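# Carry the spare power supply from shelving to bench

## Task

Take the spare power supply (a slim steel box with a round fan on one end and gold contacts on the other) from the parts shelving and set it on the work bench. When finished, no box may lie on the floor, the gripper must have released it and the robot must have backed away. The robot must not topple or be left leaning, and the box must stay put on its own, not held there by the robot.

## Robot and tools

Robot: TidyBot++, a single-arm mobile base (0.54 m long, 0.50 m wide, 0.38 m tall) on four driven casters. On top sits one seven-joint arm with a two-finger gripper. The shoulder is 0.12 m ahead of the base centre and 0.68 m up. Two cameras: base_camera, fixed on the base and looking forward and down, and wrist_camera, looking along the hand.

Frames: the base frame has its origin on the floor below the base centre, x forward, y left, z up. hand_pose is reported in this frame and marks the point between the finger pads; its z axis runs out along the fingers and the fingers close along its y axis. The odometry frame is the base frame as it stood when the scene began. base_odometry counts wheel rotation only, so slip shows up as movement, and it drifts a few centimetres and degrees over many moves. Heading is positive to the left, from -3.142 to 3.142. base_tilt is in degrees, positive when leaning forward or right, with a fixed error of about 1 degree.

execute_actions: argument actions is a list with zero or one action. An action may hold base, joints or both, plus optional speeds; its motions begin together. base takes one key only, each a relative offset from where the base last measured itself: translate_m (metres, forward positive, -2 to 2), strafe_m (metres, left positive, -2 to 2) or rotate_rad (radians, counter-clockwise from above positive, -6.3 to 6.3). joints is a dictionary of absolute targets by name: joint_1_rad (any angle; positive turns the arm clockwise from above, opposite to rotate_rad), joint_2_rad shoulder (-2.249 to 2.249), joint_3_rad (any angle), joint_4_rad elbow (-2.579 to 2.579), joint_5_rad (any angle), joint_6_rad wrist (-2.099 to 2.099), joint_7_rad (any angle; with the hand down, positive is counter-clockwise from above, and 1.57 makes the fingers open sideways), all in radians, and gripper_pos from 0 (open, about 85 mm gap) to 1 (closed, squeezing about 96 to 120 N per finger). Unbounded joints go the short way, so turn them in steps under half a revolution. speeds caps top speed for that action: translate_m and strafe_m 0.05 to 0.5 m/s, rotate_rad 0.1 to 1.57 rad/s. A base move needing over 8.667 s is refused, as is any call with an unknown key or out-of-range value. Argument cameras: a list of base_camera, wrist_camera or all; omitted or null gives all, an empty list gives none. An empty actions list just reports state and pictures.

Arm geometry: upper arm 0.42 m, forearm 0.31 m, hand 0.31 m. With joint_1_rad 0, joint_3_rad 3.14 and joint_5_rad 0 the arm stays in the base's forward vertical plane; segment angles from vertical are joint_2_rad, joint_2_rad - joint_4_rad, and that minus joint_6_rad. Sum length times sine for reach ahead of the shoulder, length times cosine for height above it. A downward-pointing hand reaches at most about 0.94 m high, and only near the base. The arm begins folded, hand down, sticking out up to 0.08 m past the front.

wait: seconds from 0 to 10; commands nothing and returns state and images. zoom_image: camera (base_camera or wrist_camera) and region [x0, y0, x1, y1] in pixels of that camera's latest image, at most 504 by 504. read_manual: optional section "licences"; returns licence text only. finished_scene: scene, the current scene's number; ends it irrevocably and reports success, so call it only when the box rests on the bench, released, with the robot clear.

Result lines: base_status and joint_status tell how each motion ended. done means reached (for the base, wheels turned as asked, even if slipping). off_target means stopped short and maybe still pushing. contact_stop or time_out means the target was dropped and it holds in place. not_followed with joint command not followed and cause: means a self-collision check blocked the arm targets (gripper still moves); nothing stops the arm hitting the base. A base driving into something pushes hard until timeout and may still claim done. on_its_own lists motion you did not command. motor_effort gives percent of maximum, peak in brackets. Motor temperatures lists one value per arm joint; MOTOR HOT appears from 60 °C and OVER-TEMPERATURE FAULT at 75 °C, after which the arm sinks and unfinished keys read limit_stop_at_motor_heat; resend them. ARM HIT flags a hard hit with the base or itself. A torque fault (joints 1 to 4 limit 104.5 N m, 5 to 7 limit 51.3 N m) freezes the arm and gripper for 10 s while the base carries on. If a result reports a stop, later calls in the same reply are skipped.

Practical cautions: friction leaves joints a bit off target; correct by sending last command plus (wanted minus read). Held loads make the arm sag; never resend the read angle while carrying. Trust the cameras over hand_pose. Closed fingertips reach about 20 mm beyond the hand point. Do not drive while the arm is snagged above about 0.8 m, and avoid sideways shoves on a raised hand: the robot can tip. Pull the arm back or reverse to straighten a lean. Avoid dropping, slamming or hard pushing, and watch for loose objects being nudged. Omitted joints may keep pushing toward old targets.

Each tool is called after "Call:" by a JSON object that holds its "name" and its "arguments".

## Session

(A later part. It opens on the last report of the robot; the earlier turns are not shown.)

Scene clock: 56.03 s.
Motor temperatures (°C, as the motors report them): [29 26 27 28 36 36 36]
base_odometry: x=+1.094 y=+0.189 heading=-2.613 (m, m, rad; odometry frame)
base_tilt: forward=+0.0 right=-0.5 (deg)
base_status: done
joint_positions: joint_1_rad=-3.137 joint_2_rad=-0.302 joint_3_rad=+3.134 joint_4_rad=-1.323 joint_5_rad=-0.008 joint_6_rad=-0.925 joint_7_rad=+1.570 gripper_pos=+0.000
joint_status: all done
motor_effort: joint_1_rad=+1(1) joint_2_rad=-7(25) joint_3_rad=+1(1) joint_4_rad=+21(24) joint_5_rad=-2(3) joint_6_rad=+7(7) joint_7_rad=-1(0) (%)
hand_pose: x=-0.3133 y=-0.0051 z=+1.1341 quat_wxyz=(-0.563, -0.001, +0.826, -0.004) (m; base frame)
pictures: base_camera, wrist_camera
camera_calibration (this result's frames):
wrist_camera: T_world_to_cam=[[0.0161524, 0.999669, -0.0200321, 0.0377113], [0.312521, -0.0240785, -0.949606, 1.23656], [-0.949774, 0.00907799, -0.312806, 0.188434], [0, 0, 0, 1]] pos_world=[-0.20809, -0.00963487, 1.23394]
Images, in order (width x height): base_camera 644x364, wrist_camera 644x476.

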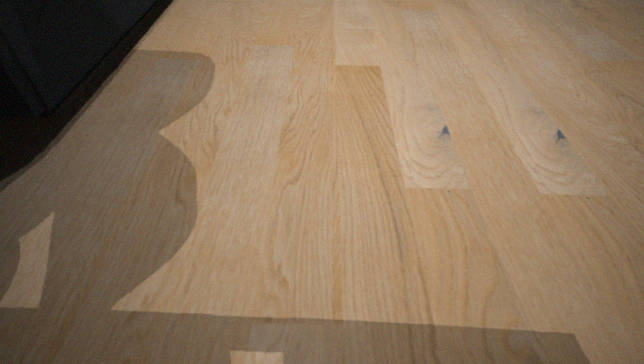

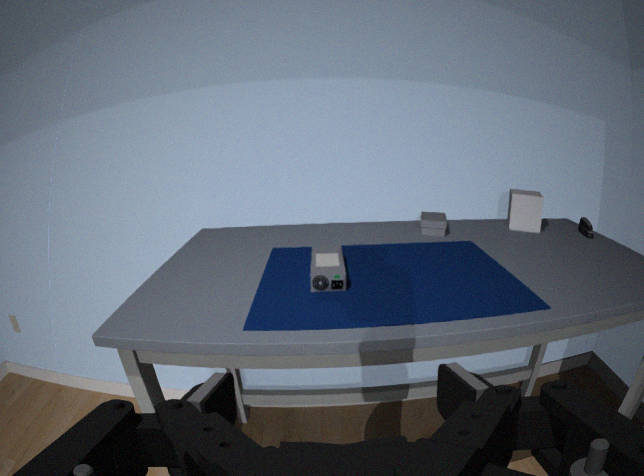

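Call:
{"name": "execute_actions", "arguments": {"actions": [{"base":{"strafe_m":-0.5},"joints":{"joint_1_rad":-6.2}}], "cameras": ["wrist_camera"]}}

Scene clock: 60.00 s.
Motor temperatures (°C, as the motors report them): [29 26 27 28 36 36 36]
base_odometry: x=+0.842 y=+0.620 heading=-2.612 (m, m, rad; odometry frame)
base_tilt: forward=+0.0 right=-0.5 (deg)
base_status: done
joint_positions: joint_1_rad=-6.191 joint_2_rad=-0.300 joint_3_rad=+3.135 joint_4_rad=-1.323 joint_5_rad=-0.008 joint_6_rad=-0.925 joint_7_rad=+1.570 gripper_pos=+0.000
joint_status: all done
motor_effort: joint_1_rad=+1(1) joint_2_rad=-7(10) joint_3_rad=+1(2) joint_4_rad=+21(22) joint_5_rad=-1(3) joint_6_rad=+7(7) joint_7_rad=-1(1) (%)
hand_pose: x=+0.5510 y=-0.0331 z=+1.1331 quat_wxyz=(-0.021, -0.826, +0.036, -0.562) (m; base frame)
pictures: wrist_camera
camera_calibration (this result's frames):
wrist_camera: T_world_to_cam=[[-0.104069, -0.994361, -0.0203742, 0.052355], [-0.311185, 0.0520115, -0.948925, 1.31032], [0.944634, -0.0924131, -0.314843, -0.0356096], [0, 0, 0, 1]] pos_world=[0.446837, -0.0193825, 1.23325]
Images, in order (width x height): wrist_camera 644x476.

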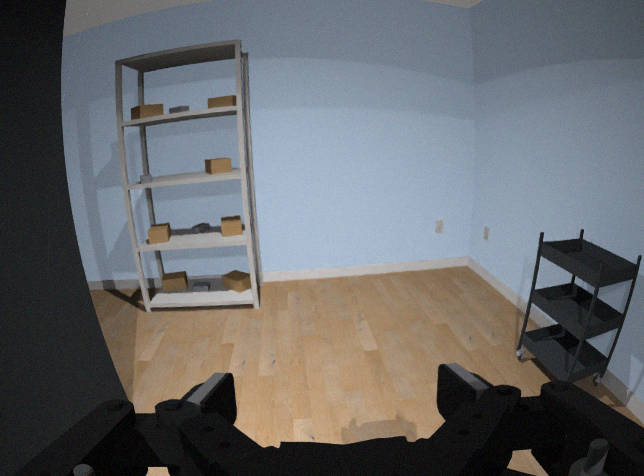

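The power supply is on the bench and all the boxes are still on the shelving.

Call:
{"name": "finished_scene", "arguments": {"scene": 1}}

The scene is finished: the task was done.


## Next scene

The same job, from a new start.

Call:
{"name": "execute_actions", "arguments": {"actions": []}}

Scene clock: 0.00 s.
Motor temperatures (°C, as the motors report them): [29 26 27 28 36 36 36]
base_odometry: x=+0.000 y=+0.000 heading=+0.000 (m, m, rad; odometry frame)
base_tilt: forward=+0.0 right=-0.5 (deg)
base_status: not commanded
joint_positions: joint_1_rad=+0.026 joint_2_rad=-0.367 joint_3_rad=+3.172 joint_4_rad=-2.537 joint_5_rad=-0.044 joint_6_rad=-0.905 joint_7_rad=+1.578 gripper_pos=+0.000
joint_status: not commanded
motor_effort: joint_1_rad=+0 joint_2_rad=-1 joint_3_rad=+1 joint_4_rad=+17 joint_5_rad=-2 joint_6_rad=+0 joint_7_rad=-1 (%)
hand_pose: x=+0.2494 y=+0.0060 z=+0.5872 quat_wxyz=(-0.022, +0.999, -0.037, +0.034) (m; base frame)
pictures: base_camera, wrist_camera
camera_calibration (this result's frames):
wrist_camera: T_world_to_cam=[[-0.0945962, -0.994966, -0.0330828, 0.0538629], [-0.987839, 0.0979339, -0.120759, 0.378516], [0.123391, 0.0212571, -0.99213, 0.682816], [0, 0, 0, 1]] pos_world=[0.294754, 0.00200749, 0.724934]
Images, in order (width x height): base_camera 644x364, wrist_camera 644x476.

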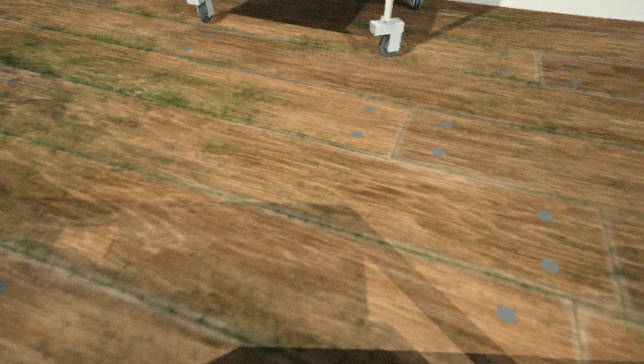

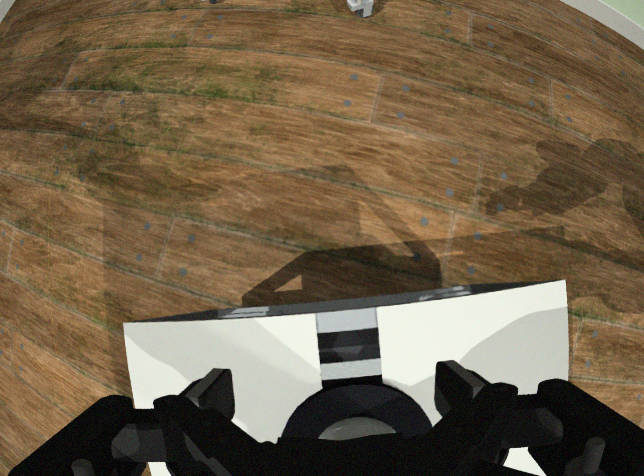

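Call:
{"name": "execute_actions", "arguments": {"actions": [{"joints":{"joint_6_rad":0.45,"joint_1_rad":-1.7,"joint_3_rad":3.12,"joint_5_rad":0.03}}], "cameras": ["wrist_camera"]}}

Scene clock: 3.00 s.
Motor temperatures (°C, as the motors report them): [29 26 27 28 36 36 36]
base_odometry: x=+0.000 y=+0.000 heading=+0.000 (m, m, rad; odometry frame)
base_tilt: forward=+0.0 right=-0.5 (deg)
base_status: not commanded
joint_positions: joint_1_rad=-1.689 joint_2_rad=-0.367 joint_3_rad=+3.133 joint_4_rad=-2.537 joint_5_rad=+0.006 joint_6_rad=+0.421 joint_7_rad=+1.578 gripper_pos=+0.000
joint_status: all done
motor_effort: joint_1_rad=+1(0) joint_2_rad=-5(5) joint_3_rad=+1(2) joint_4_rad=+22(22) joint_5_rad=-2(2) joint_6_rad=+7(8) joint_7_rad=-1(1) (%)
hand_pose: x=+0.0642 y=+0.4115 z=+0.8421 quat_wxyz=(-0.479, +0.502, +0.580, +0.427) (m; base frame)
pictures: wrist_camera
camera_calibration (this result's frames):
wrist_camera: T_world_to_cam=[[0.993699, 0.112001, -0.00424749, -0.101397], [0.00939072, -0.12096, -0.992613, 0.946962], [-0.111687, 0.986319, -0.12125, -0.165382], [0, 0, 0, 1]] pos_world=[0.0733947, 0.289021, 0.919484]
Images, in order (width x height): wrist_camera 644x476.

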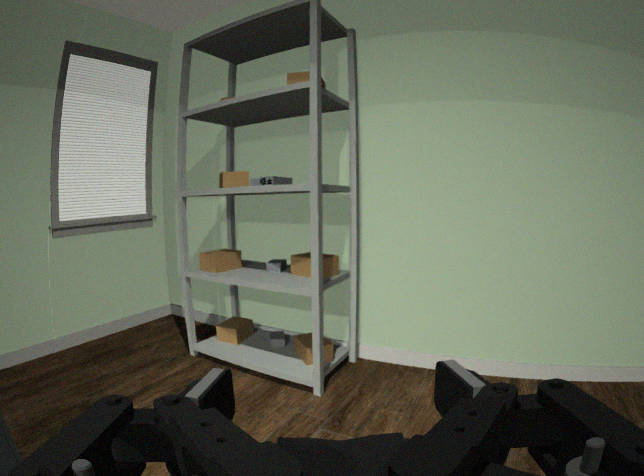

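Call:
{"name": "zoom_image", "arguments": {"camera": "wrist_camera", "region": [200, 150, 340, 210]}}

Call:
{"name": "zoom_image", "arguments": {"camera": "wrist_camera", "region": [170, 300, 370, 410]}}

Region (200, 150, 340, 210) of wrist_camera's 644x476 image, scaled by 3.600; it fills the top 216 rows of this view, and the rest is white.

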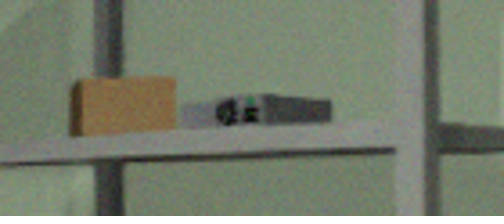

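Region (170, 300, 370, 410) of wrist_camera's 644x476 image, scaled by 2.520; it fills the top 277 rows of this view, and the rest is white.

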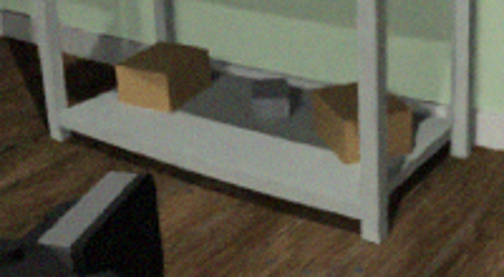

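Call:
{"name": "execute_actions", "arguments": {"actions": [{"base":{"rotate_rad":1.187},"joints":{"joint_1_rad":-0.6,"joint_2_rad":-0.65,"joint_4_rad":-1.72,"joint_6_rad":-0.75}}], "cameras": []}}

Call:
{"name": "execute_actions", "arguments": {"actions": [{"base":{"translate_m":0.95},"joints":{"joint_1_rad":-0.9}}]}}

Scene clock: 5.73 s.
Motor temperatures (°C, as the motors report them): [29 26 27 28 36 36 36]
base_odometry: x=+0.000 y=+0.000 heading=+1.186 (m, m, rad; odometry frame)
base_tilt: forward=+0.0 right=-0.5 (deg)
base_status: done
joint_positions: joint_1_rad=-0.611 joint_2_rad=-0.635 joint_3_rad=+3.127 joint_4_rad=-1.741 joint_5_rad=+0.006 joint_6_rad=-0.720 joint_7_rad=+1.578 gripper_pos=+0.000
joint_status: all done
motor_effort: joint_1_rad=+0(1) joint_2_rad=+2(6) joint_3_rad=+2(3) joint_4_rad=+23(25) joint_5_rad=-3(2) joint_6_rad=+7(8) joint_7_rad=-1(0) (%)
hand_pose: x=+0.3872 y=+0.1967 z=+1.0825 quat_wxyz=(-0.179, +0.752, +0.248, +0.584) (m; base frame)
pictures: none
No camera images: the call's "cameras" was empty. Leave "cameras" out to get every camera's image.

Scene clock: 9.00 s.
Motor temperatures (°C, as the motors report them): [29 26 27 28 36 36 36]
base_odometry: x=+0.355 y=+0.881 heading=+1.187 (m, m, rad; odometry frame)
base_tilt: forward=+0.0 right=-0.5 (deg)
base_status: done
joint_positions: joint_1_rad=-0.889 joint_2_rad=-0.641 joint_3_rad=+3.126 joint_4_rad=-1.741 joint_5_rad=+0.008 joint_6_rad=-0.721 joint_7_rad=+1.578 gripper_pos=+0.000
joint_status: all done
motor_effort: joint_1_rad=+0(1) joint_2_rad=+2(5) joint_3_rad=+2(3) joint_4_rad=+23(23) joint_5_rad=-2(1) joint_6_rad=+7(7) joint_7_rad=-1(1) (%)
hand_pose: x=+0.3209 y=+0.2612 z=+1.0844 quat_wxyz=(-0.258, +0.708, +0.350, +0.556) (m; base frame)
pictures: base_camera, wrist_camera
camera_calibration (this result's frames):
wrist_camera: T_world_to_cam=[[0.770943, -0.636876, 0.00603272, -0.0827072], [-0.118146, -0.152312, -0.981245, 1.20361], [0.62585, 0.755771, -0.192668, -0.0581452], [0, 0, 0, 1]] pos_world=[0.242354, 0.174594, 1.17033]
Images, in order (width x height): base_camera 644x364, wrist_camera 644x476.

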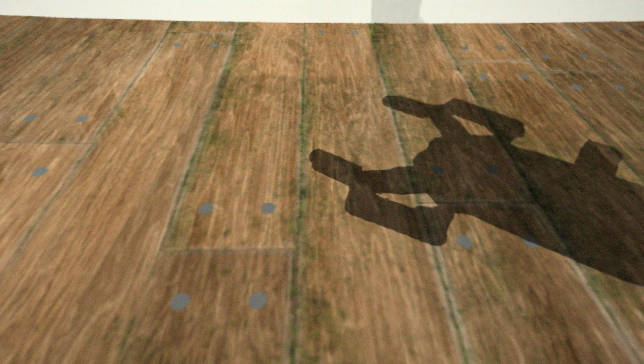

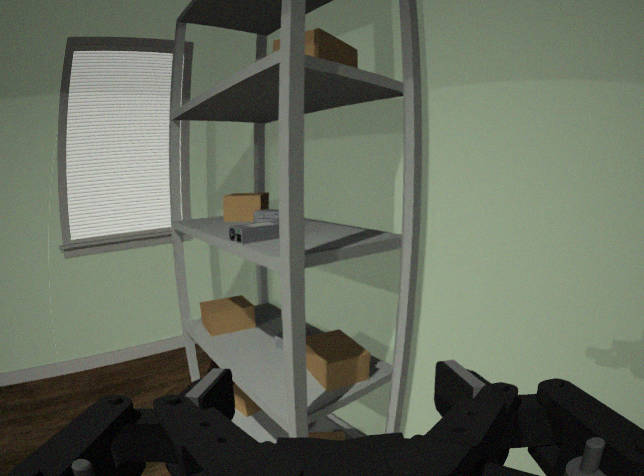

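Call:
{"name": "execute_actions", "arguments": {"actions": [{"base":{"strafe_m":1.06},"joints":{"joint_1_rad":0.01,"joint_3_rad":3.155,"joint_2_rad":-0.45,"joint_4_rad":-1.4,"joint_6_rad":-1.25}}]}}

Scene clock: 12.60 s.
Motor temperatures (°C, as the motors report them): [29 26 27 28 36 36 36]
base_odometry: x=-0.628 y=+1.279 heading=+1.187 (m, m, rad; odometry frame)
base_tilt: forward=+0.0 right=-0.5 (deg)
base_status: done
joint_positions: joint_1_rad=-0.001 joint_2_rad=-0.470 joint_3_rad=+3.144 joint_4_rad=-1.425 joint_5_rad=+0.008 joint_6_rad=-1.220 joint_7_rad=+1.578 gripper_pos=+0.000
joint_status: all done
motor_effort: joint_1_rad=+1(1) joint_2_rad=-1(6) joint_3_rad=+2(3) joint_4_rad=+21(24) joint_5_rad=-2(0) joint_6_rad=+6(7) joint_7_rad=+0(0) (%)
hand_pose: x=+0.4412 y=-0.0019 z=+1.0621 quat_wxyz=(+0.006, +0.885, +0.002, +0.465) (m; base frame)
pictures: base_camera, wrist_camera
camera_calibration (this result's frames):
wrist_camera: T_world_to_cam=[[-0.0269016, -0.999636, 0.00188883, 0.0127811], [-0.519554, 0.0123676, -0.854348, 1.1985], [0.854014, -0.0239647, -0.519698, 0.306319], [0, 0, 0, 1]] pos_world=[0.361431, 0.00529463, 1.18311]
Images, in order (width x height): base_camera 644x364, wrist_camera 644x476.

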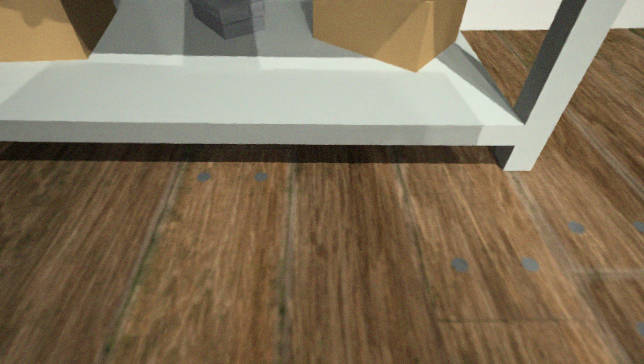

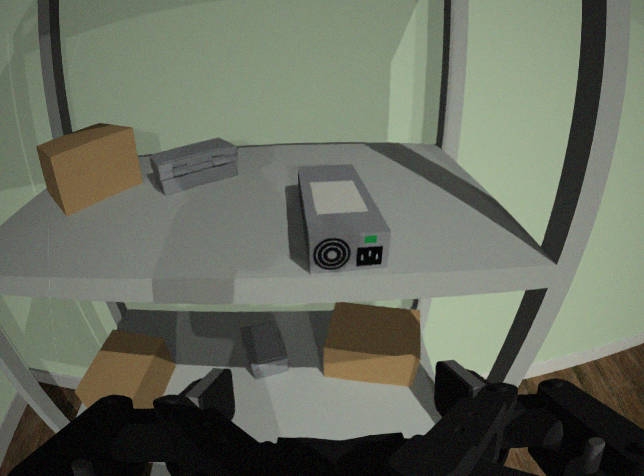

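Call:
{"name": "zoom_image", "arguments": {"camera": "wrist_camera", "region": [280, 155, 406, 281]}}

Region (280, 155, 406, 281) of wrist_camera's 644x476 image, scaled by 4.000.

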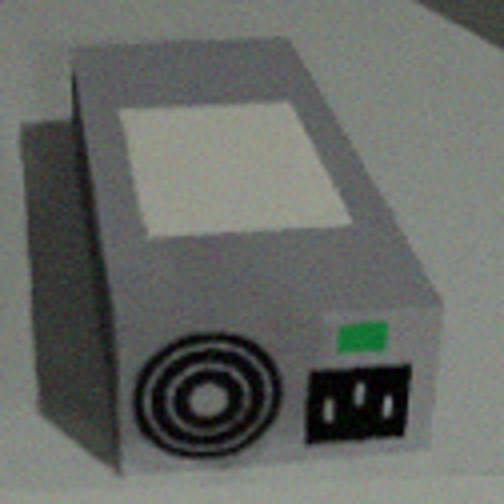

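Call:
{"name": "execute_actions", "arguments": {"actions": [{"base":{"strafe_m":-0.063},"joints":{"joint_1_rad":-0.098,"joint_2_rad":0.11,"joint_4_rad":-0.78,"joint_6_rad":-1.43}}], "cameras": ["wrist_camera"]}}

Scene clock: 14.90 s.
Motor temperatures (°C, as the motors report them): [29 26 27 28 36 36 36]
base_odometry: x=-0.570 y=+1.255 heading=+1.187 (m, m, rad; odometry frame)
base_tilt: forward=+0.0 right=-0.5 (deg)
base_status: done
joint_positions: joint_1_rad=-0.085 joint_2_rad=+0.104 joint_3_rad=+3.152 joint_4_rad=-0.806 joint_5_rad=+0.010 joint_6_rad=-1.399 joint_7_rad=+1.578 gripper_pos=+0.000
joint_status: all done
motor_effort: joint_1_rad=+1(1) joint_2_rad=-19(21) joint_3_rad=+1(3) joint_4_rad=+19(21) joint_5_rad=-2(0) joint_6_rad=+5(7) joint_7_rad=+0(0) (%)
hand_pose: x=+0.6401 y=+0.0376 z=+1.0838 quat_wxyz=(-0.008, +0.914, +0.036, +0.405) (m; base frame)
pictures: wrist_camera
camera_calibration (this result's frames):
wrist_camera: T_world_to_cam=[[0.0471609, -0.998857, 0.00780189, 0.00372343], [-0.628604, -0.0357477, -0.776903, 1.30764], [0.776294, 0.0317351, -0.629572, 0.315403], [0, 0, 0, 1]] pos_world=[0.57697, 0.0404551, 1.21445]
Images, in order (width x height): wrist_camera 644x476.

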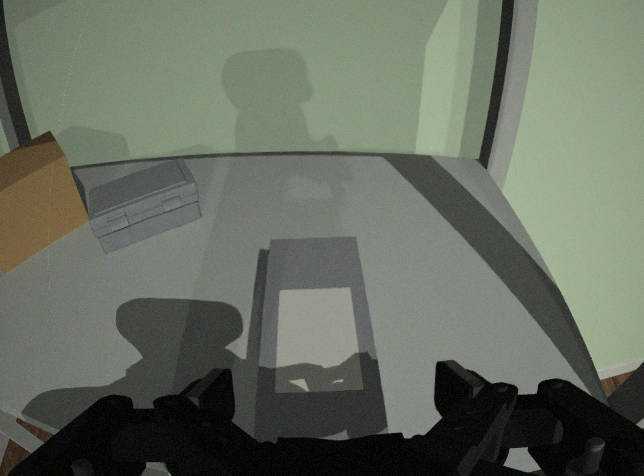

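Call:
{"name": "execute_actions", "arguments": {"actions": [{"base":{"translate_m":0.075},"joints":{"joint_1_rad":-0.124,"joint_2_rad":0.037,"joint_4_rad":-0.978,"joint_6_rad":-1.265}}], "cameras": ["wrist_camera"]}}

Scene clock: 16.63 s.
Motor temperatures (°C, as the motors report them): [29 26 27 28 36 36 36]
base_odometry: x=-0.542 y=+1.325 heading=+1.187 (m, m, rad; odometry frame)
base_tilt: forward=+0.0 right=-0.5 (deg)
base_status: done
joint_positions: joint_1_rad=-0.110 joint_2_rad=+0.052 joint_3_rad=+3.152 joint_4_rad=-0.962 joint_5_rad=+0.010 joint_6_rad=-1.295 joint_7_rad=+1.578 gripper_pos=+0.000
joint_status: all done
motor_effort: joint_1_rad=+0(1) joint_2_rad=-18(22) joint_3_rad=+1(1) joint_4_rad=+20(22) joint_5_rad=-2(2) joint_6_rad=+5(6) joint_7_rad=+0(1) (%)
hand_pose: x=+0.6358 y=+0.0503 z=+1.0587 quat_wxyz=(-0.014, +0.913, +0.048, +0.404) (m; base frame)
pictures: wrist_camera
camera_calibration (this result's frames):
wrist_camera: T_world_to_cam=[[0.0733344, -0.997277, 0.00784728, 0.0000702706], [-0.627716, -0.0522704, -0.776686, 1.28586], [0.774981, 0.0520319, -0.629839, 0.302607], [0, 0, 0, 1]] pos_world=[0.572632, 0.051537, 1.1893]
Images, in order (width x height): wrist_camera 644x476.

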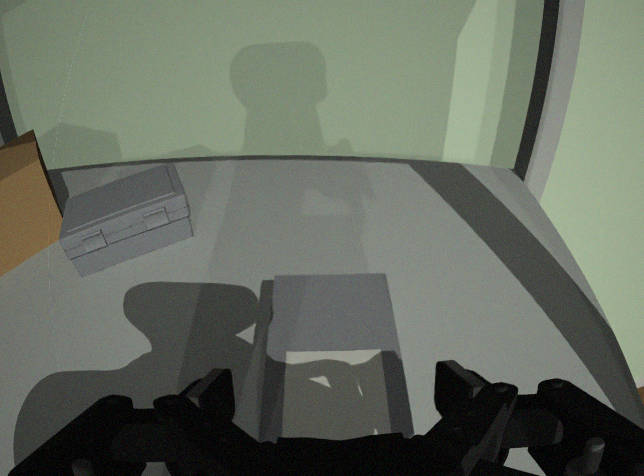

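Call:
{"name": "execute_actions", "arguments": {"actions": [{"joints":{"joint_2_rad":-0.022,"joint_4_rad":-1.204,"joint_6_rad":-1.098}}], "cameras": ["wrist_camera"]}}

Scene clock: 18.53 s.
Motor temperatures (°C, as the motors report them): [29 26 27 28 36 36 36]
base_odometry: x=-0.542 y=+1.325 heading=+1.187 (m, m, rad; odometry frame)
base_tilt: forward=+0.0 right=-0.5 (deg)
base_status: not commanded
joint_positions: joint_1_rad=-0.110 joint_2_rad=+0.000 joint_3_rad=+3.152 joint_4_rad=-1.184 joint_5_rad=+0.010 joint_6_rad=-1.129 joint_7_rad=+1.578 gripper_pos=+0.000
joint_status: all done
motor_effort: joint_1_rad=+1(0) joint_2_rad=-17(18) joint_3_rad=+1(1) joint_4_rad=+22(23) joint_5_rad=-1(1) joint_6_rad=+5(6) joint_7_rad=+0(0) (%)
hand_pose: x=+0.6372 y=+0.0504 z=+1.0111 quat_wxyz=(-0.014, +0.914, +0.049, +0.403) (m; base frame)
pictures: wrist_camera
camera_calibration (this result's frames):
wrist_camera: T_world_to_cam=[[0.0747811, -0.997167, 0.00810647, -0.000750537], [-0.630238, -0.0535605, -0.774553, 1.24933], [0.772793, 0.0528129, -0.632457, 0.275527], [0, 0, 0, 1]] pos_world=[0.574505, 0.0516149, 1.14194]
Images, in order (width x height): wrist_camera 644x476.

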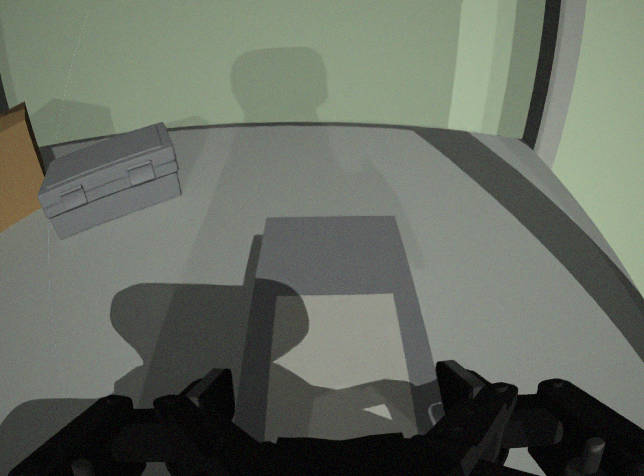

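Call:
{"name": "execute_actions", "arguments": {"actions": [{"joints":{"gripper_pos":1.0}}], "cameras": []}}

Call:
{"name": "execute_actions", "arguments": {"actions": [{"joints":{"joint_2_rad":-0.05,"joint_4_rad":-0.95,"joint_6_rad":-1.28}}], "cameras": ["wrist_camera"]}}

Scene clock: 19.73 s.
Motor temperatures (°C, as the motors report them): [29 26 27 28 36 36 36]
base_odometry: x=-0.542 y=+1.325 heading=+1.187 (m, m, rad; odometry frame)
base_tilt: forward=+0.0 right=-0.5 (deg)
base_status: not commanded
joint_positions: joint_1_rad=-0.111 joint_2_rad=-0.004 joint_3_rad=+3.154 joint_4_rad=-1.184 joint_5_rad=+0.012 joint_6_rad=-1.128 joint_7_rad=+1.578 gripper_pos=+0.181
joint_status: gripper_pos off_target (ended at +0.181, target +1.000)
motor_effort: joint_1_rad=+0(2) joint_2_rad=-18(19) joint_3_rad=-1(1) joint_4_rad=+22(25) joint_5_rad=-2(4) joint_6_rad=+5(8) joint_7_rad=+0(0) (%)
hand_pose: x=+0.6363 y=+0.0495 z=+1.0126 quat_wxyz=(-0.013, +0.913, +0.049, +0.404) (m; base frame)
pictures: none
No camera images: the call's "cameras" was empty. Leave "cameras" out to get every camera's image.

Scene clock: 21.03 s.
Motor temperatures (°C, as the motors report them): [29 26 27 28 36 36 36]
base_odometry: x=-0.542 y=+1.325 heading=+1.187 (m, m, rad; odometry frame)
base_tilt: forward=+0.0 right=-0.5 (deg)
base_status: not commanded
joint_positions: joint_1_rad=-0.112 joint_2_rad=-0.005 joint_3_rad=+3.154 joint_4_rad=-1.008 joint_5_rad=+0.012 joint_6_rad=-1.287 joint_7_rad=+1.578 gripper_pos=+0.181
joint_status: joint_2_rad off_target (ended at -0.005, target -0.050); joint_4_rad off_target (ended at -1.008, target -0.950); the others done
motor_effort: joint_1_rad=+0(1) joint_2_rad=-22(27) joint_3_rad=+1(0) joint_4_rad=+28(31) joint_5_rad=-1(3) joint_6_rad=+11(12) joint_7_rad=-1(0) (%)
hand_pose: x=+0.6138 y=+0.0476 z=+1.0668 quat_wxyz=(-0.013, +0.909, +0.048, +0.413) (m; base frame)
pictures: wrist_camera
camera_calibration (this result's frames):
wrist_camera: T_world_to_cam=[[0.0728066, -0.997308, 0.00874174, -0.00172984], [-0.612831, -0.0516503, -0.788524, 1.28166], [0.786853, 0.0520525, -0.614942, 0.301696], [0, 0, 0, 1]] pos_world=[0.548177, 0.0487689, 1.19616]
Images, in order (width x height): wrist_camera 644x476.

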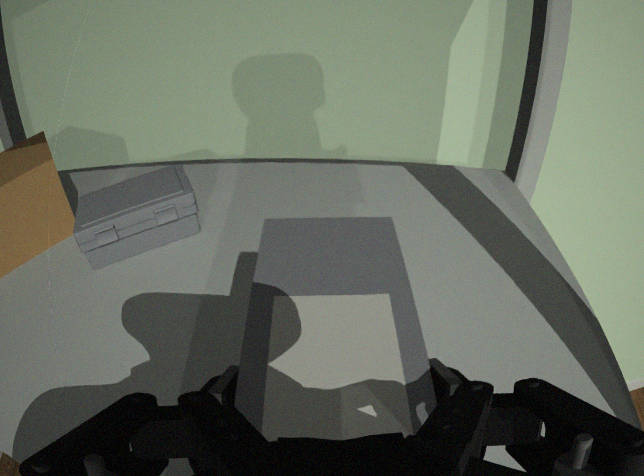

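Call:
{"name": "execute_actions", "arguments": {"actions": [{"base":{"translate_m":-0.2},"joints":{"joint_2_rad":-0.33,"joint_4_rad":-1.26}}], "cameras": ["wrist_camera"]}}

Call:
{"name": "execute_actions", "arguments": {"actions": [{"base":{"strafe_m":-0.35},"joints":{"joint_1_rad":3.0,"joint_6_rad":-1.0}}], "cameras": ["wrist_camera"]}}

Scene clock: 23.03 s.
Motor temperatures (°C, as the motors report them): [29 26 27 28 36 36 36]
base_odometry: x=-0.617 y=+1.139 heading=+1.187 (m, m, rad; odometry frame)
base_tilt: forward=+0.0 right=-0.5 (deg)
base_status: done
joint_positions: joint_1_rad=-0.114 joint_2_rad=-0.313 joint_3_rad=+3.154 joint_4_rad=-1.278 joint_5_rad=+0.014 joint_6_rad=-1.296 joint_7_rad=+1.578 gripper_pos=+0.181
joint_status: all done
motor_effort: joint_1_rad=+1(1) joint_2_rad=-11(27) joint_3_rad=+1(2) joint_4_rad=+28(30) joint_5_rad=-2(4) joint_6_rad=+11(13) joint_7_rad=+0(0) (%)
hand_pose: x=+0.4865 y=+0.0336 z=+1.0630 quat_wxyz=(-0.015, +0.903, +0.048, +0.426) (m; base frame)
pictures: wrist_camera
camera_calibration (this result's frames):
wrist_camera: T_world_to_cam=[[0.0736698, -0.997264, 0.00608893, -0.0039869], [-0.589979, -0.0485038, -0.80596, 1.20723], [0.804051, 0.0557826, -0.591938, 0.367354], [0, 0, 0, 1]] pos_world=[0.417164, 0.0340873, 1.19046]
Images, in order (width x height): wrist_camera 644x476.

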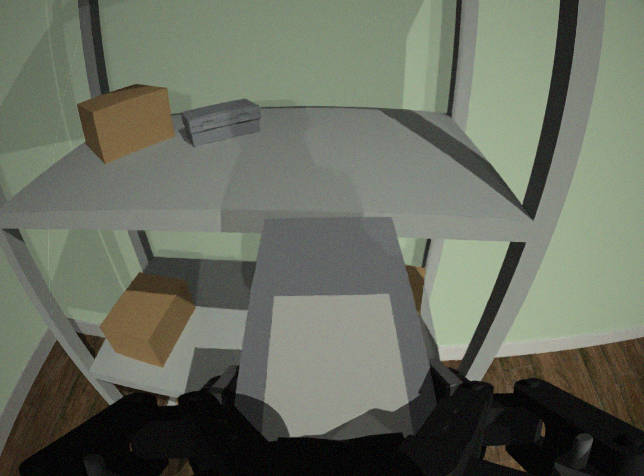

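Scene clock: 26.97 s.
Motor temperatures (°C, as the motors report them): [29 26 27 28 36 36 36]
base_odometry: x=-0.293 y=+1.008 heading=+1.186 (m, m, rad; odometry frame)
base_tilt: forward=+0.0 right=-0.5 (deg)
base_status: done
joint_positions: joint_1_rad=+2.990 joint_2_rad=-0.303 joint_3_rad=+3.156 joint_4_rad=-1.280 joint_5_rad=+0.014 joint_6_rad=-1.077 joint_7_rad=+1.578 gripper_pos=+0.181
joint_status: joint_6_rad off_target (ended at -1.077, target -1.000); the others done
motor_effort: joint_1_rad=+1(3) joint_2_rad=-12(15) joint_3_rad=+2(5) joint_4_rad=+30(30) joint_5_rad=-1(0) joint_6_rad=+13(13) joint_7_rad=-1(1) (%)
hand_pose: x=-0.2887 y=-0.0521 z=+1.1147 quat_wxyz=(+0.517, +0.060, -0.854, +0.028) (m; base frame)
pictures: wrist_camera
camera_calibration (this result's frames):
wrist_camera: T_world_to_cam=[[-0.109448, 0.993991, 0.00152851, 0.023365], [0.411076, 0.0466634, -0.910406, 1.19779], [-0.905007, -0.0990137, -0.413713, 0.325876], [0, 0, 0, 1]] pos_world=[-0.194905, -0.0468513, 1.22526]
Images, in order (width x height): wrist_camera 644x476.

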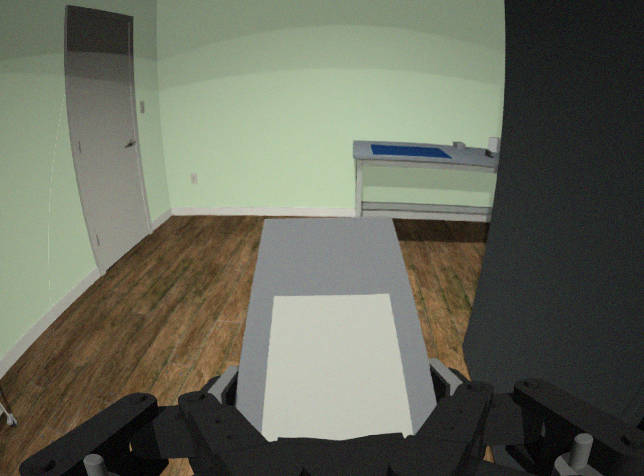

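Call:
{"name": "execute_actions", "arguments": {"actions": [{"base":{"translate_m":-1.95},"joints":{"joint_1_rad":3.3,"joint_3_rad":3.13,"joint_6_rad":-1.2}}]}}

Scene clock: 32.53 s.
Motor temperatures (°C, as the motors report them): [29 26 27 28 36 36 36]
base_odometry: x=-1.024 y=-0.800 heading=+1.186 (m, m, rad; odometry frame)
base_tilt: forward=+0.0 right=-0.5 (deg)
base_status: done
joint_positions: joint_1_rad=+3.291 joint_2_rad=-0.299 joint_3_rad=+3.143 joint_4_rad=-1.283 joint_5_rad=+0.014 joint_6_rad=-1.216 joint_7_rad=+1.578 gripper_pos=+0.181
joint_status: all done
motor_effort: joint_1_rad=+0(2) joint_2_rad=-12(15) joint_3_rad=+1(2) joint_4_rad=+29(30) joint_5_rad=-2(2) joint_6_rad=+12(12) joint_7_rad=-1(1) (%)
hand_pose: x=-0.2657 y=+0.0616 z=+1.0750 quat_wxyz=(+0.452, -0.065, -0.889, -0.043) (m; base frame)
pictures: base_camera, wrist_camera
camera_calibration (this result's frames):
wrist_camera: T_world_to_cam=[[0.178769, 0.983856, 0.0083169, -0.0171515], [0.533981, -0.0899186, -0.840702, 1.113], [-0.826382, 0.154732, -0.541435, 0.484105], [0, 0, 0, 1]] pos_world=[-0.1912, 0.0420475, 1.19796]
Images, in order (width x height): base_camera 644x364, wrist_camera 644x476.

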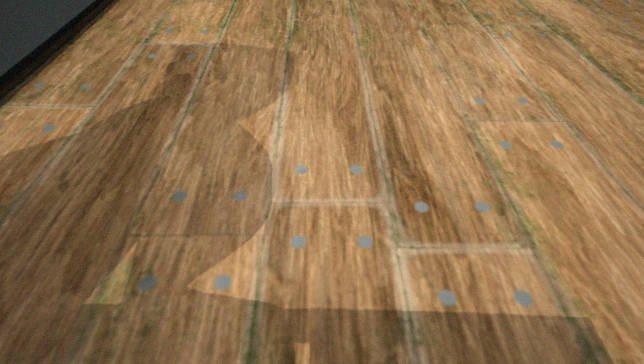

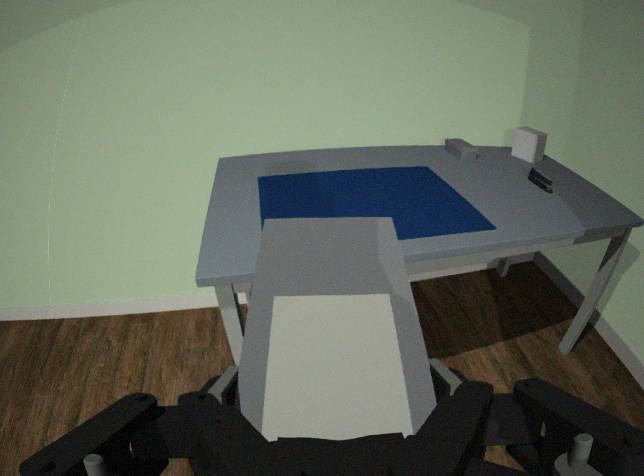

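Call:
{"name": "execute_actions", "arguments": {"actions": [{"base":{"translate_m":-0.47},"joints":{"joint_1_rad":3.45,"joint_2_rad":0.19,"joint_4_rad":-1.31,"joint_6_rad":-0.645}}], "cameras": ["wrist_camera"]}}

Scene clock: 35.13 s.
Motor temperatures (°C, as the motors report them): [29 26 27 28 36 36 36]
base_odometry: x=-1.200 y=-1.236 heading=+1.186 (m, m, rad; odometry frame)
base_tilt: forward=-0.1 right=-0.5 (deg)
base_status: done
joint_positions: joint_1_rad=+3.437 joint_2_rad=+0.255 joint_3_rad=+3.141 joint_4_rad=-1.345 joint_5_rad=+0.014 joint_6_rad=-0.709 joint_7_rad=+1.578 gripper_pos=+0.181
joint_status: joint_2_rad off_target (ended at +0.255, target +0.190); joint_6_rad off_target (ended at -0.709, target -0.645); the others done
motor_effort: joint_1_rad=+1(1) joint_2_rad=-36(43) joint_3_rad=+0(0) joint_4_rad=+32(34) joint_5_rad=-2(2) joint_6_rad=+11(13) joint_7_rad=-1(0) (%)
hand_pose: x=-0.5028 y=+0.1911 z=+0.8704 quat_wxyz=(+0.399, -0.129, -0.905, -0.067) (m; base frame)
pictures: wrist_camera
camera_calibration (this result's frames):
wrist_camera: T_world_to_cam=[[0.311029, 0.950306, 0.0133773, -0.031954], [0.601798, -0.186031, -0.776679, 1.07604], [-0.735595, 0.24962, -0.629754, 0.261738], [0, 0, 0, 1]] pos_world=[-0.445089, 0.165209, 1.001]
Images, in order (width x height): wrist_camera 644x476.

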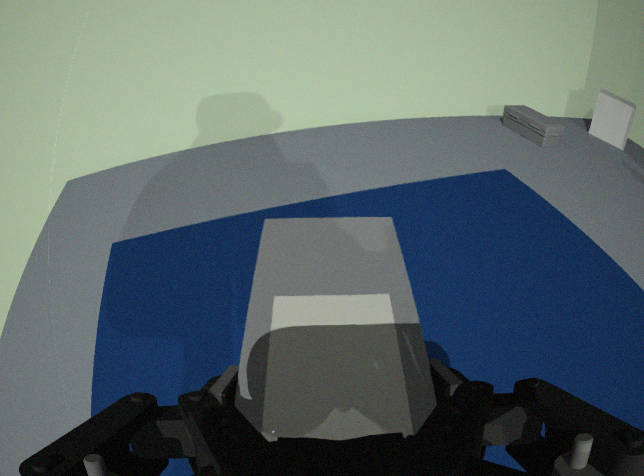

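Call:
{"name": "execute_actions", "arguments": {"actions": [{"joints":{"joint_4_rad":-1.475,"joint_6_rad":-0.495}}], "cameras": ["wrist_camera"]}}

Scene clock: 36.53 s.
Motor temperatures (°C, as the motors report them): [29 26 27 28 36 36 36]
base_odometry: x=-1.200 y=-1.236 heading=+1.186 (m, m, rad; odometry frame)
base_tilt: forward=+0.0 right=-0.5 (deg)
base_status: not commanded
joint_positions: joint_1_rad=+3.437 joint_2_rad=+0.252 joint_3_rad=+3.141 joint_4_rad=-1.507 joint_5_rad=+0.014 joint_6_rad=-0.564 joint_7_rad=+1.578 gripper_pos=+0.181
joint_status: joint_6_rad off_target (ended at -0.564, target -0.495); the others done
motor_effort: joint_1_rad=+1(0) joint_2_rad=-35(37) joint_3_rad=+1(1) joint_4_rad=+32(34) joint_5_rad=-1(2) joint_6_rad=+11(11) joint_7_rad=-1(0) (%)
hand_pose: x=-0.4941 y=+0.1878 z=+0.8181 quat_wxyz=(+0.393, -0.128, -0.908, -0.066) (m; base frame)
pictures: wrist_camera
camera_calibration (this result's frames):
wrist_camera: T_world_to_cam=[[0.308879, 0.951007, 0.0134112, -0.0321408], [0.612001, -0.18794, -0.768201, 1.02798], [-0.728044, 0.245489, -0.640068, 0.248949], [0, 0, 0, 1]] pos_world=[-0.437954, 0.162651, 0.949474]
Images, in order (width x height): wrist_camera 644x476.

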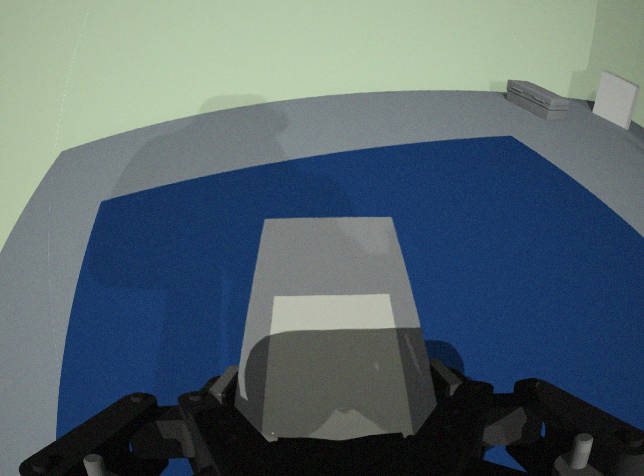

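Call:
{"name": "execute_actions", "arguments": {"actions": [{"joints":{"joint_2_rad":0.22,"joint_4_rad":-1.525,"joint_6_rad":-0.445}}], "cameras": []}}

Scene clock: 37.37 s.
Motor temperatures (°C, as the motors report them): [29 26 27 28 36 36 36]
base_odometry: x=-1.200 y=-1.236 heading=+1.186 (m, m, rad; odometry frame)
base_tilt: forward=-0.1 right=-0.5 (deg)
base_status: not commanded
joint_positions: joint_1_rad=+3.437 joint_2_rad=+0.259 joint_3_rad=+3.141 joint_4_rad=-1.551 joint_5_rad=+0.014 joint_6_rad=-0.512 joint_7_rad=+1.578 gripper_pos=+0.181
joint_status: joint_2_rad off_target (ended at +0.259, target +0.220); joint_6_rad off_target (ended at -0.512, target -0.445); the others done
motor_effort: joint_1_rad=+0(0) joint_2_rad=-36(37) joint_3_rad=+1(1) joint_4_rad=+32(32) joint_5_rad=-2(1) joint_6_rad=+11(10) joint_7_rad=-1(1) (%)
hand_pose: x=-0.4937 y=+0.1875 z=+0.8016 quat_wxyz=(+0.393, -0.128, -0.908, -0.066) (m; base frame)
pictures: none
No camera images: the call's "cameras" was empty. Leave "cameras" out to get every camera's image.

Call:
{"name": "execute_actions", "arguments": {"actions": [{"joints":{"joint_4_rad":-1.575,"joint_6_rad":-0.39}}], "cameras": ["wrist_camera"]}}

Scene clock: 38.17 s.
Motor temperatures (°C, as the motors report them): [29 26 27 28 36 36 36]
base_odometry: x=-1.200 y=-1.236 heading=+1.186 (m, m, rad; odometry frame)
base_tilt: forward=-0.1 right=-0.5 (deg)
base_status: not commanded
joint_positions: joint_1_rad=+3.437 joint_2_rad=+0.261 joint_3_rad=+3.141 joint_4_rad=-1.601 joint_5_rad=+0.014 joint_6_rad=-0.458 joint_7_rad=+1.578 gripper_pos=+0.181
joint_status: joint_6_rad off_target (ended at -0.458, target -0.390); the others done
motor_effort: joint_1_rad=+0(0) joint_2_rad=-35(37) joint_3_rad=+1(1) joint_4_rad=+31(32) joint_5_rad=-1(1) joint_6_rad=+11(12) joint_7_rad=+0(1) (%)
hand_pose: x=-0.4909 y=+0.1864 z=+0.7865 quat_wxyz=(+0.394, -0.127, -0.908, -0.066) (m; base frame)
pictures: wrist_camera
camera_calibration (this result's frames):
wrist_camera: T_world_to_cam=[[0.307513, 0.951455, 0.0129923, -0.0317913], [0.609837, -0.186583, -0.77025, 1.00187], [-0.730434, 0.244785, -0.63761, 0.228444], [0, 0, 0, 1]] pos_world=[-0.434339, 0.161261, 0.917763]
Images, in order (width x height): wrist_camera 644x476.

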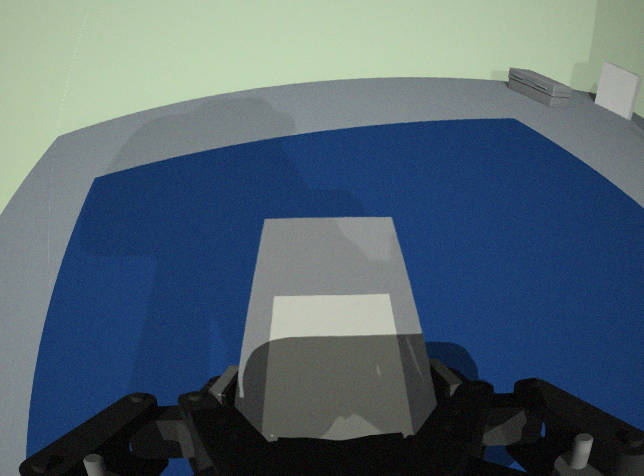

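Call:
{"name": "execute_actions", "arguments": {"actions": [{"base":{"translate_m":-0.06},"speeds":{"translate_m":0.1}}], "cameras": []}}

Call:
{"name": "execute_actions", "arguments": {"actions": [{"joints":{"joint_4_rad":-1.62,"joint_6_rad":-0.345}}], "cameras": ["wrist_camera"]}}

Scene clock: 41.00 s.
Motor temperatures (°C, as the motors report them): [29 26 27 28 36 36 36]
base_odometry: x=-1.220 y=-1.285 heading=+1.187 (m, m, rad; odometry frame)
base_tilt: forward=-0.1 right=-0.5 (deg)
base_status: translate_m time_out (by the wheels' count: -0.053 of -0.060)
joint_positions: joint_1_rad=+3.442 joint_2_rad=+0.264 joint_3_rad=+3.138 joint_4_rad=-1.602 joint_5_rad=+0.015 joint_6_rad=-0.447 joint_7_rad=+1.578 gripper_pos=+0.182
joint_status: not commanded
motor_effort: joint_1_rad=+0(2) joint_2_rad=-35(44) joint_3_rad=+0(4) joint_4_rad=+31(32) joint_5_rad=-2(1) joint_6_rad=+11(12) joint_7_rad=+0(0) (%)
hand_pose: x=-0.4930 y=+0.1879 z=+0.7861 quat_wxyz=(+0.397, -0.128, -0.906, -0.066) (m; base frame)
pictures: none
No camera images: the call's "cameras" was empty. Leave "cameras" out to get every camera's image.

not run: a stop came earlier in this reply.

The base met the bench leg, so I'm easing it forward slightly to release the contact.

Call:
{"name": "execute_actions", "arguments": {"actions": [{"base":{"translate_m":0.012},"joints":{"joint_4_rad":-1.62,"joint_6_rad":-0.35}}], "cameras": ["wrist_camera"]}}

Scene clock: 41.80 s.
Motor temperatures (°C, as the motors report them): [29 26 27 28 36 36 36]
base_odometry: x=-1.215 y=-1.274 heading=+1.187 (m, m, rad; odometry frame)
base_tilt: forward=-0.1 right=-0.5 (deg)
base_status: done
joint_positions: joint_1_rad=+3.442 joint_2_rad=+0.256 joint_3_rad=+3.138 joint_4_rad=-1.630 joint_5_rad=+0.015 joint_6_rad=-0.407 joint_7_rad=+1.578 gripper_pos=+0.182
joint_status: joint_6_rad off_target (ended at -0.407, target -0.350); the others done
motor_effort: joint_1_rad=+1(2) joint_2_rad=-31(38) joint_3_rad=+1(0) joint_4_rad=+28(31) joint_5_rad=-2(1) joint_6_rad=+10(10) joint_7_rad=-1(0) (%)
hand_pose: x=-0.4918 y=+0.1877 z=+0.7860 quat_wxyz=(+0.406, -0.127, -0.902, -0.067) (m; base frame)
pictures: wrist_camera
camera_calibration (this result's frames):
wrist_camera: T_world_to_cam=[[0.308685, 0.951092, 0.0117083, -0.0310513], [0.589859, -0.181758, -0.786785, 1.00447], [-0.746177, 0.249775, -0.617116, 0.202351], [0, 0, 0, 1]] pos_world=[-0.431923, 0.161562, 0.915542]
Images, in order (width x height): wrist_camera 644x476.

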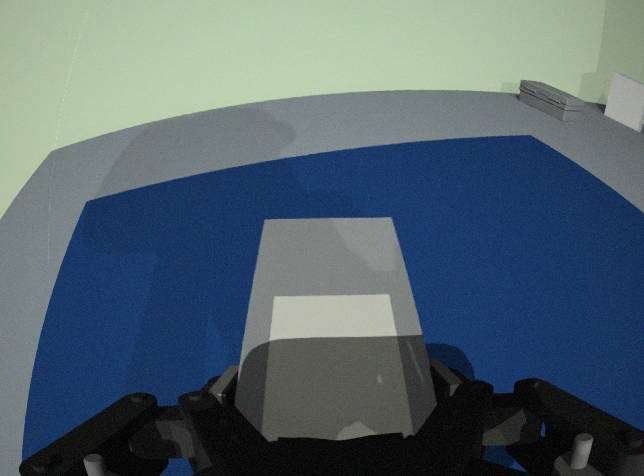

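Call:
{"name": "execute_actions", "arguments": {"actions": [{"joints":{"joint_2_rad":0.25,"joint_6_rad":-0.44}}], "cameras": []}}

Call:
{"name": "execute_actions", "arguments": {"actions": [{"joints":{"gripper_pos":0}}], "cameras": ["wrist_camera"]}}

Call:
{"name": "execute_actions", "arguments": {"actions": [{"joints":{"joint_2_rad":0.0}}], "cameras": ["wrist_camera"]}}

Scene clock: 42.57 s.
Motor temperatures (°C, as the motors report them): [29 26 27 28 36 36 36]
base_odometry: x=-1.215 y=-1.274 heading=+1.187 (m, m, rad; odometry frame)
base_tilt: forward=-0.1 right=-0.5 (deg)
base_status: not commanded
joint_positions: joint_1_rad=+3.442 joint_2_rad=+0.256 joint_3_rad=+3.138 joint_4_rad=-1.626 joint_5_rad=+0.015 joint_6_rad=-0.417 joint_7_rad=+1.578 gripper_pos=+0.182
joint_status: all done
motor_effort: joint_1_rad=+0(0) joint_2_rad=-30(32) joint_3_rad=+0(0) joint_4_rad=+23(29) joint_5_rad=-1(1) joint_6_rad=+6(12) joint_7_rad=+0(0) (%)
hand_pose: x=-0.4911 y=+0.1875 z=+0.7853 quat_wxyz=(+0.403, -0.127, -0.904, -0.067) (m; base frame)
pictures: none
No camera images: the call's "cameras" was empty. Leave "cameras" out to get every camera's image.

Scene clock: 43.67 s.
Motor temperatures (°C, as the motors report them): [29 26 27 28 36 36 36]
base_odometry: x=-1.215 y=-1.274 heading=+1.187 (m, m, rad; odometry frame)
base_tilt: forward=-0.1 right=-0.5 (deg)
base_status: not commanded
joint_positions: joint_1_rad=+3.442 joint_2_rad=+0.255 joint_3_rad=+3.138 joint_4_rad=-1.626 joint_5_rad=+0.015 joint_6_rad=-0.417 joint_7_rad=+1.578 gripper_pos=+0.000
joint_status: all done
motor_effort: joint_1_rad=+0(1) joint_2_rad=-27(32) joint_3_rad=+1(0) joint_4_rad=+23(25) joint_5_rad=-2(1) joint_6_rad=+5(7) joint_7_rad=+0(1) (%)
hand_pose: x=-0.4908 y=+0.1874 z=+0.7861 quat_wxyz=(+0.404, -0.127, -0.903, -0.067) (m; base frame)
pictures: wrist_camera
camera_calibration (this result's frames):
wrist_camera: T_world_to_cam=[[0.30875, 0.951069, 0.0118486, -0.031185], [0.594041, -0.183088, -0.783323, 1.00353], [-0.742825, 0.24889, -0.621502, 0.208482], [0, 0, 0, 1]] pos_world=[-0.431643, 0.161504, 0.916029]
Images, in order (width x height): wrist_camera 644x476.

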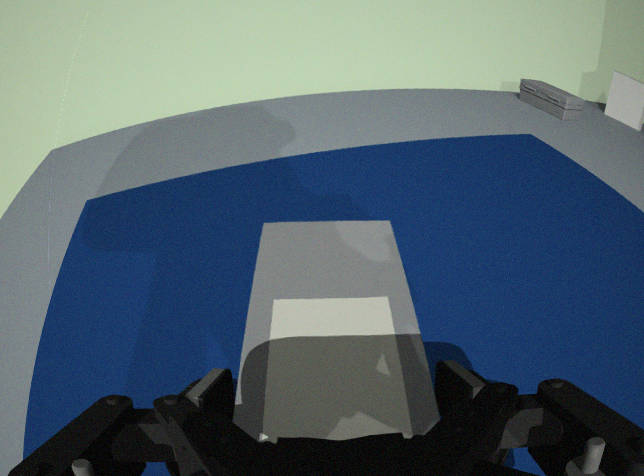

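Scene clock: 44.97 s.
Motor temperatures (°C, as the motors report them): [29 26 27 28 36 36 36]
base_odometry: x=-1.215 y=-1.274 heading=+1.187 (m, m, rad; odometry frame)
base_tilt: forward=-0.1 right=-0.5 (deg)
base_status: not commanded
joint_positions: joint_1_rad=+3.442 joint_2_rad=-0.003 joint_3_rad=+3.138 joint_4_rad=-1.626 joint_5_rad=+0.015 joint_6_rad=-0.417 joint_7_rad=+1.578 gripper_pos=+0.000
joint_status: all done
motor_effort: joint_1_rad=+1(1) joint_2_rad=-19(29) joint_3_rad=+1(1) joint_4_rad=+24(25) joint_5_rad=-1(2) joint_6_rad=+6(7) joint_7_rad=-1(0) (%)
hand_pose: x=-0.4452 y=+0.1733 z=+0.9455 quat_wxyz=(+0.516, -0.119, -0.844, -0.085) (m; base frame)
pictures: wrist_camera
camera_calibration (this result's frames):
wrist_camera: T_world_to_cam=[[0.311214, 0.950306, 0.00802234, -0.0288694], [0.383325, -0.117801, -0.91607, 1.11911], [-0.869602, 0.288169, -0.400938, 0.073185], [0, 0, 0, 1]] pos_world=[-0.356358, 0.138178, 1.05476]
Images, in order (width x height): wrist_camera 644x476.

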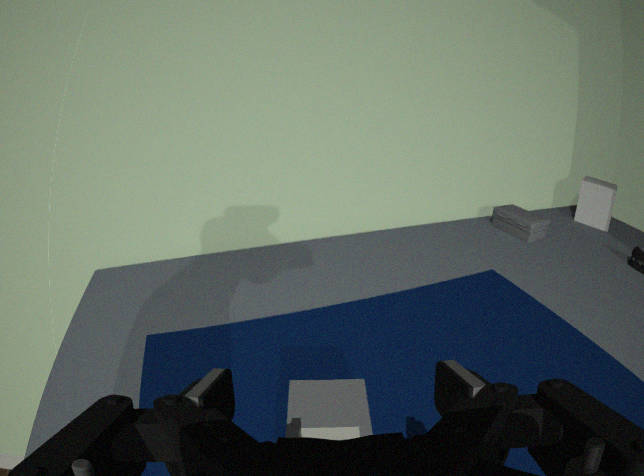

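Call:
{"name": "execute_actions", "arguments": {"actions": [{"base":{"translate_m":1.2},"joints":{"joint_1_rad":0.4,"joint_2_rad":-0.2}}], "cameras": ["wrist_camera"]}}

Scene clock: 49.20 s.
Motor temperatures (°C, as the motors report them): [29 26 27 28 36 36 36]
base_odometry: x=-0.765 y=-0.161 heading=+1.186 (m, m, rad; odometry frame)
base_tilt: forward=+0.0 right=-0.5 (deg)
base_status: done
joint_positions: joint_1_rad=+0.408 joint_2_rad=-0.182 joint_3_rad=+3.134 joint_4_rad=-1.626 joint_5_rad=+0.015 joint_6_rad=-0.417 joint_7_rad=+1.578 gripper_pos=+0.000
joint_status: all done
motor_effort: joint_1_rad=+1(2) joint_2_rad=-13(22) joint_3_rad=+1(2) joint_4_rad=+25(25) joint_5_rad=-2(2) joint_6_rad=+7(7) joint_7_rad=-1(1) (%)
hand_pose: x=+0.6107 y=-0.2079 z=+1.0462 quat_wxyz=(+0.128, +0.787, -0.153, +0.584) (m; base frame)
pictures: wrist_camera
camera_calibration (this result's frames):
wrist_camera: T_world_to_cam=[[-0.408241, -0.912855, 0.00589033, 0.0581985], [-0.213852, 0.0893607, -0.97277, 1.22881], [0.887472, -0.398384, -0.231697, -0.251246], [0, 0, 0, 1]] pos_world=[0.509518, -0.156773, 1.1368]
Images, in order (width x height): wrist_camera 644x476.

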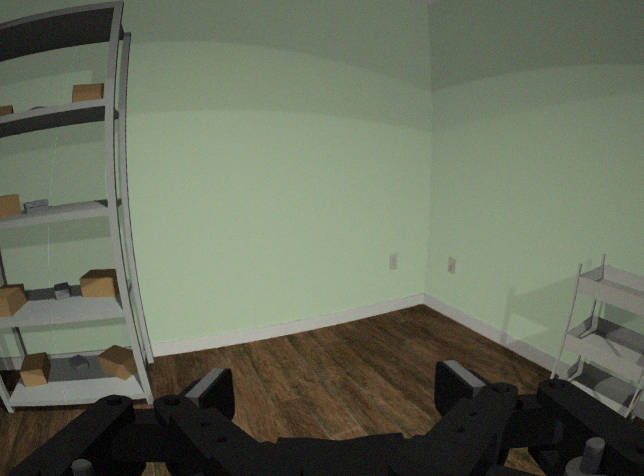

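Call:
{"name": "finished_scene", "arguments": {"scene": 2}}

The scene is finished: the task was done.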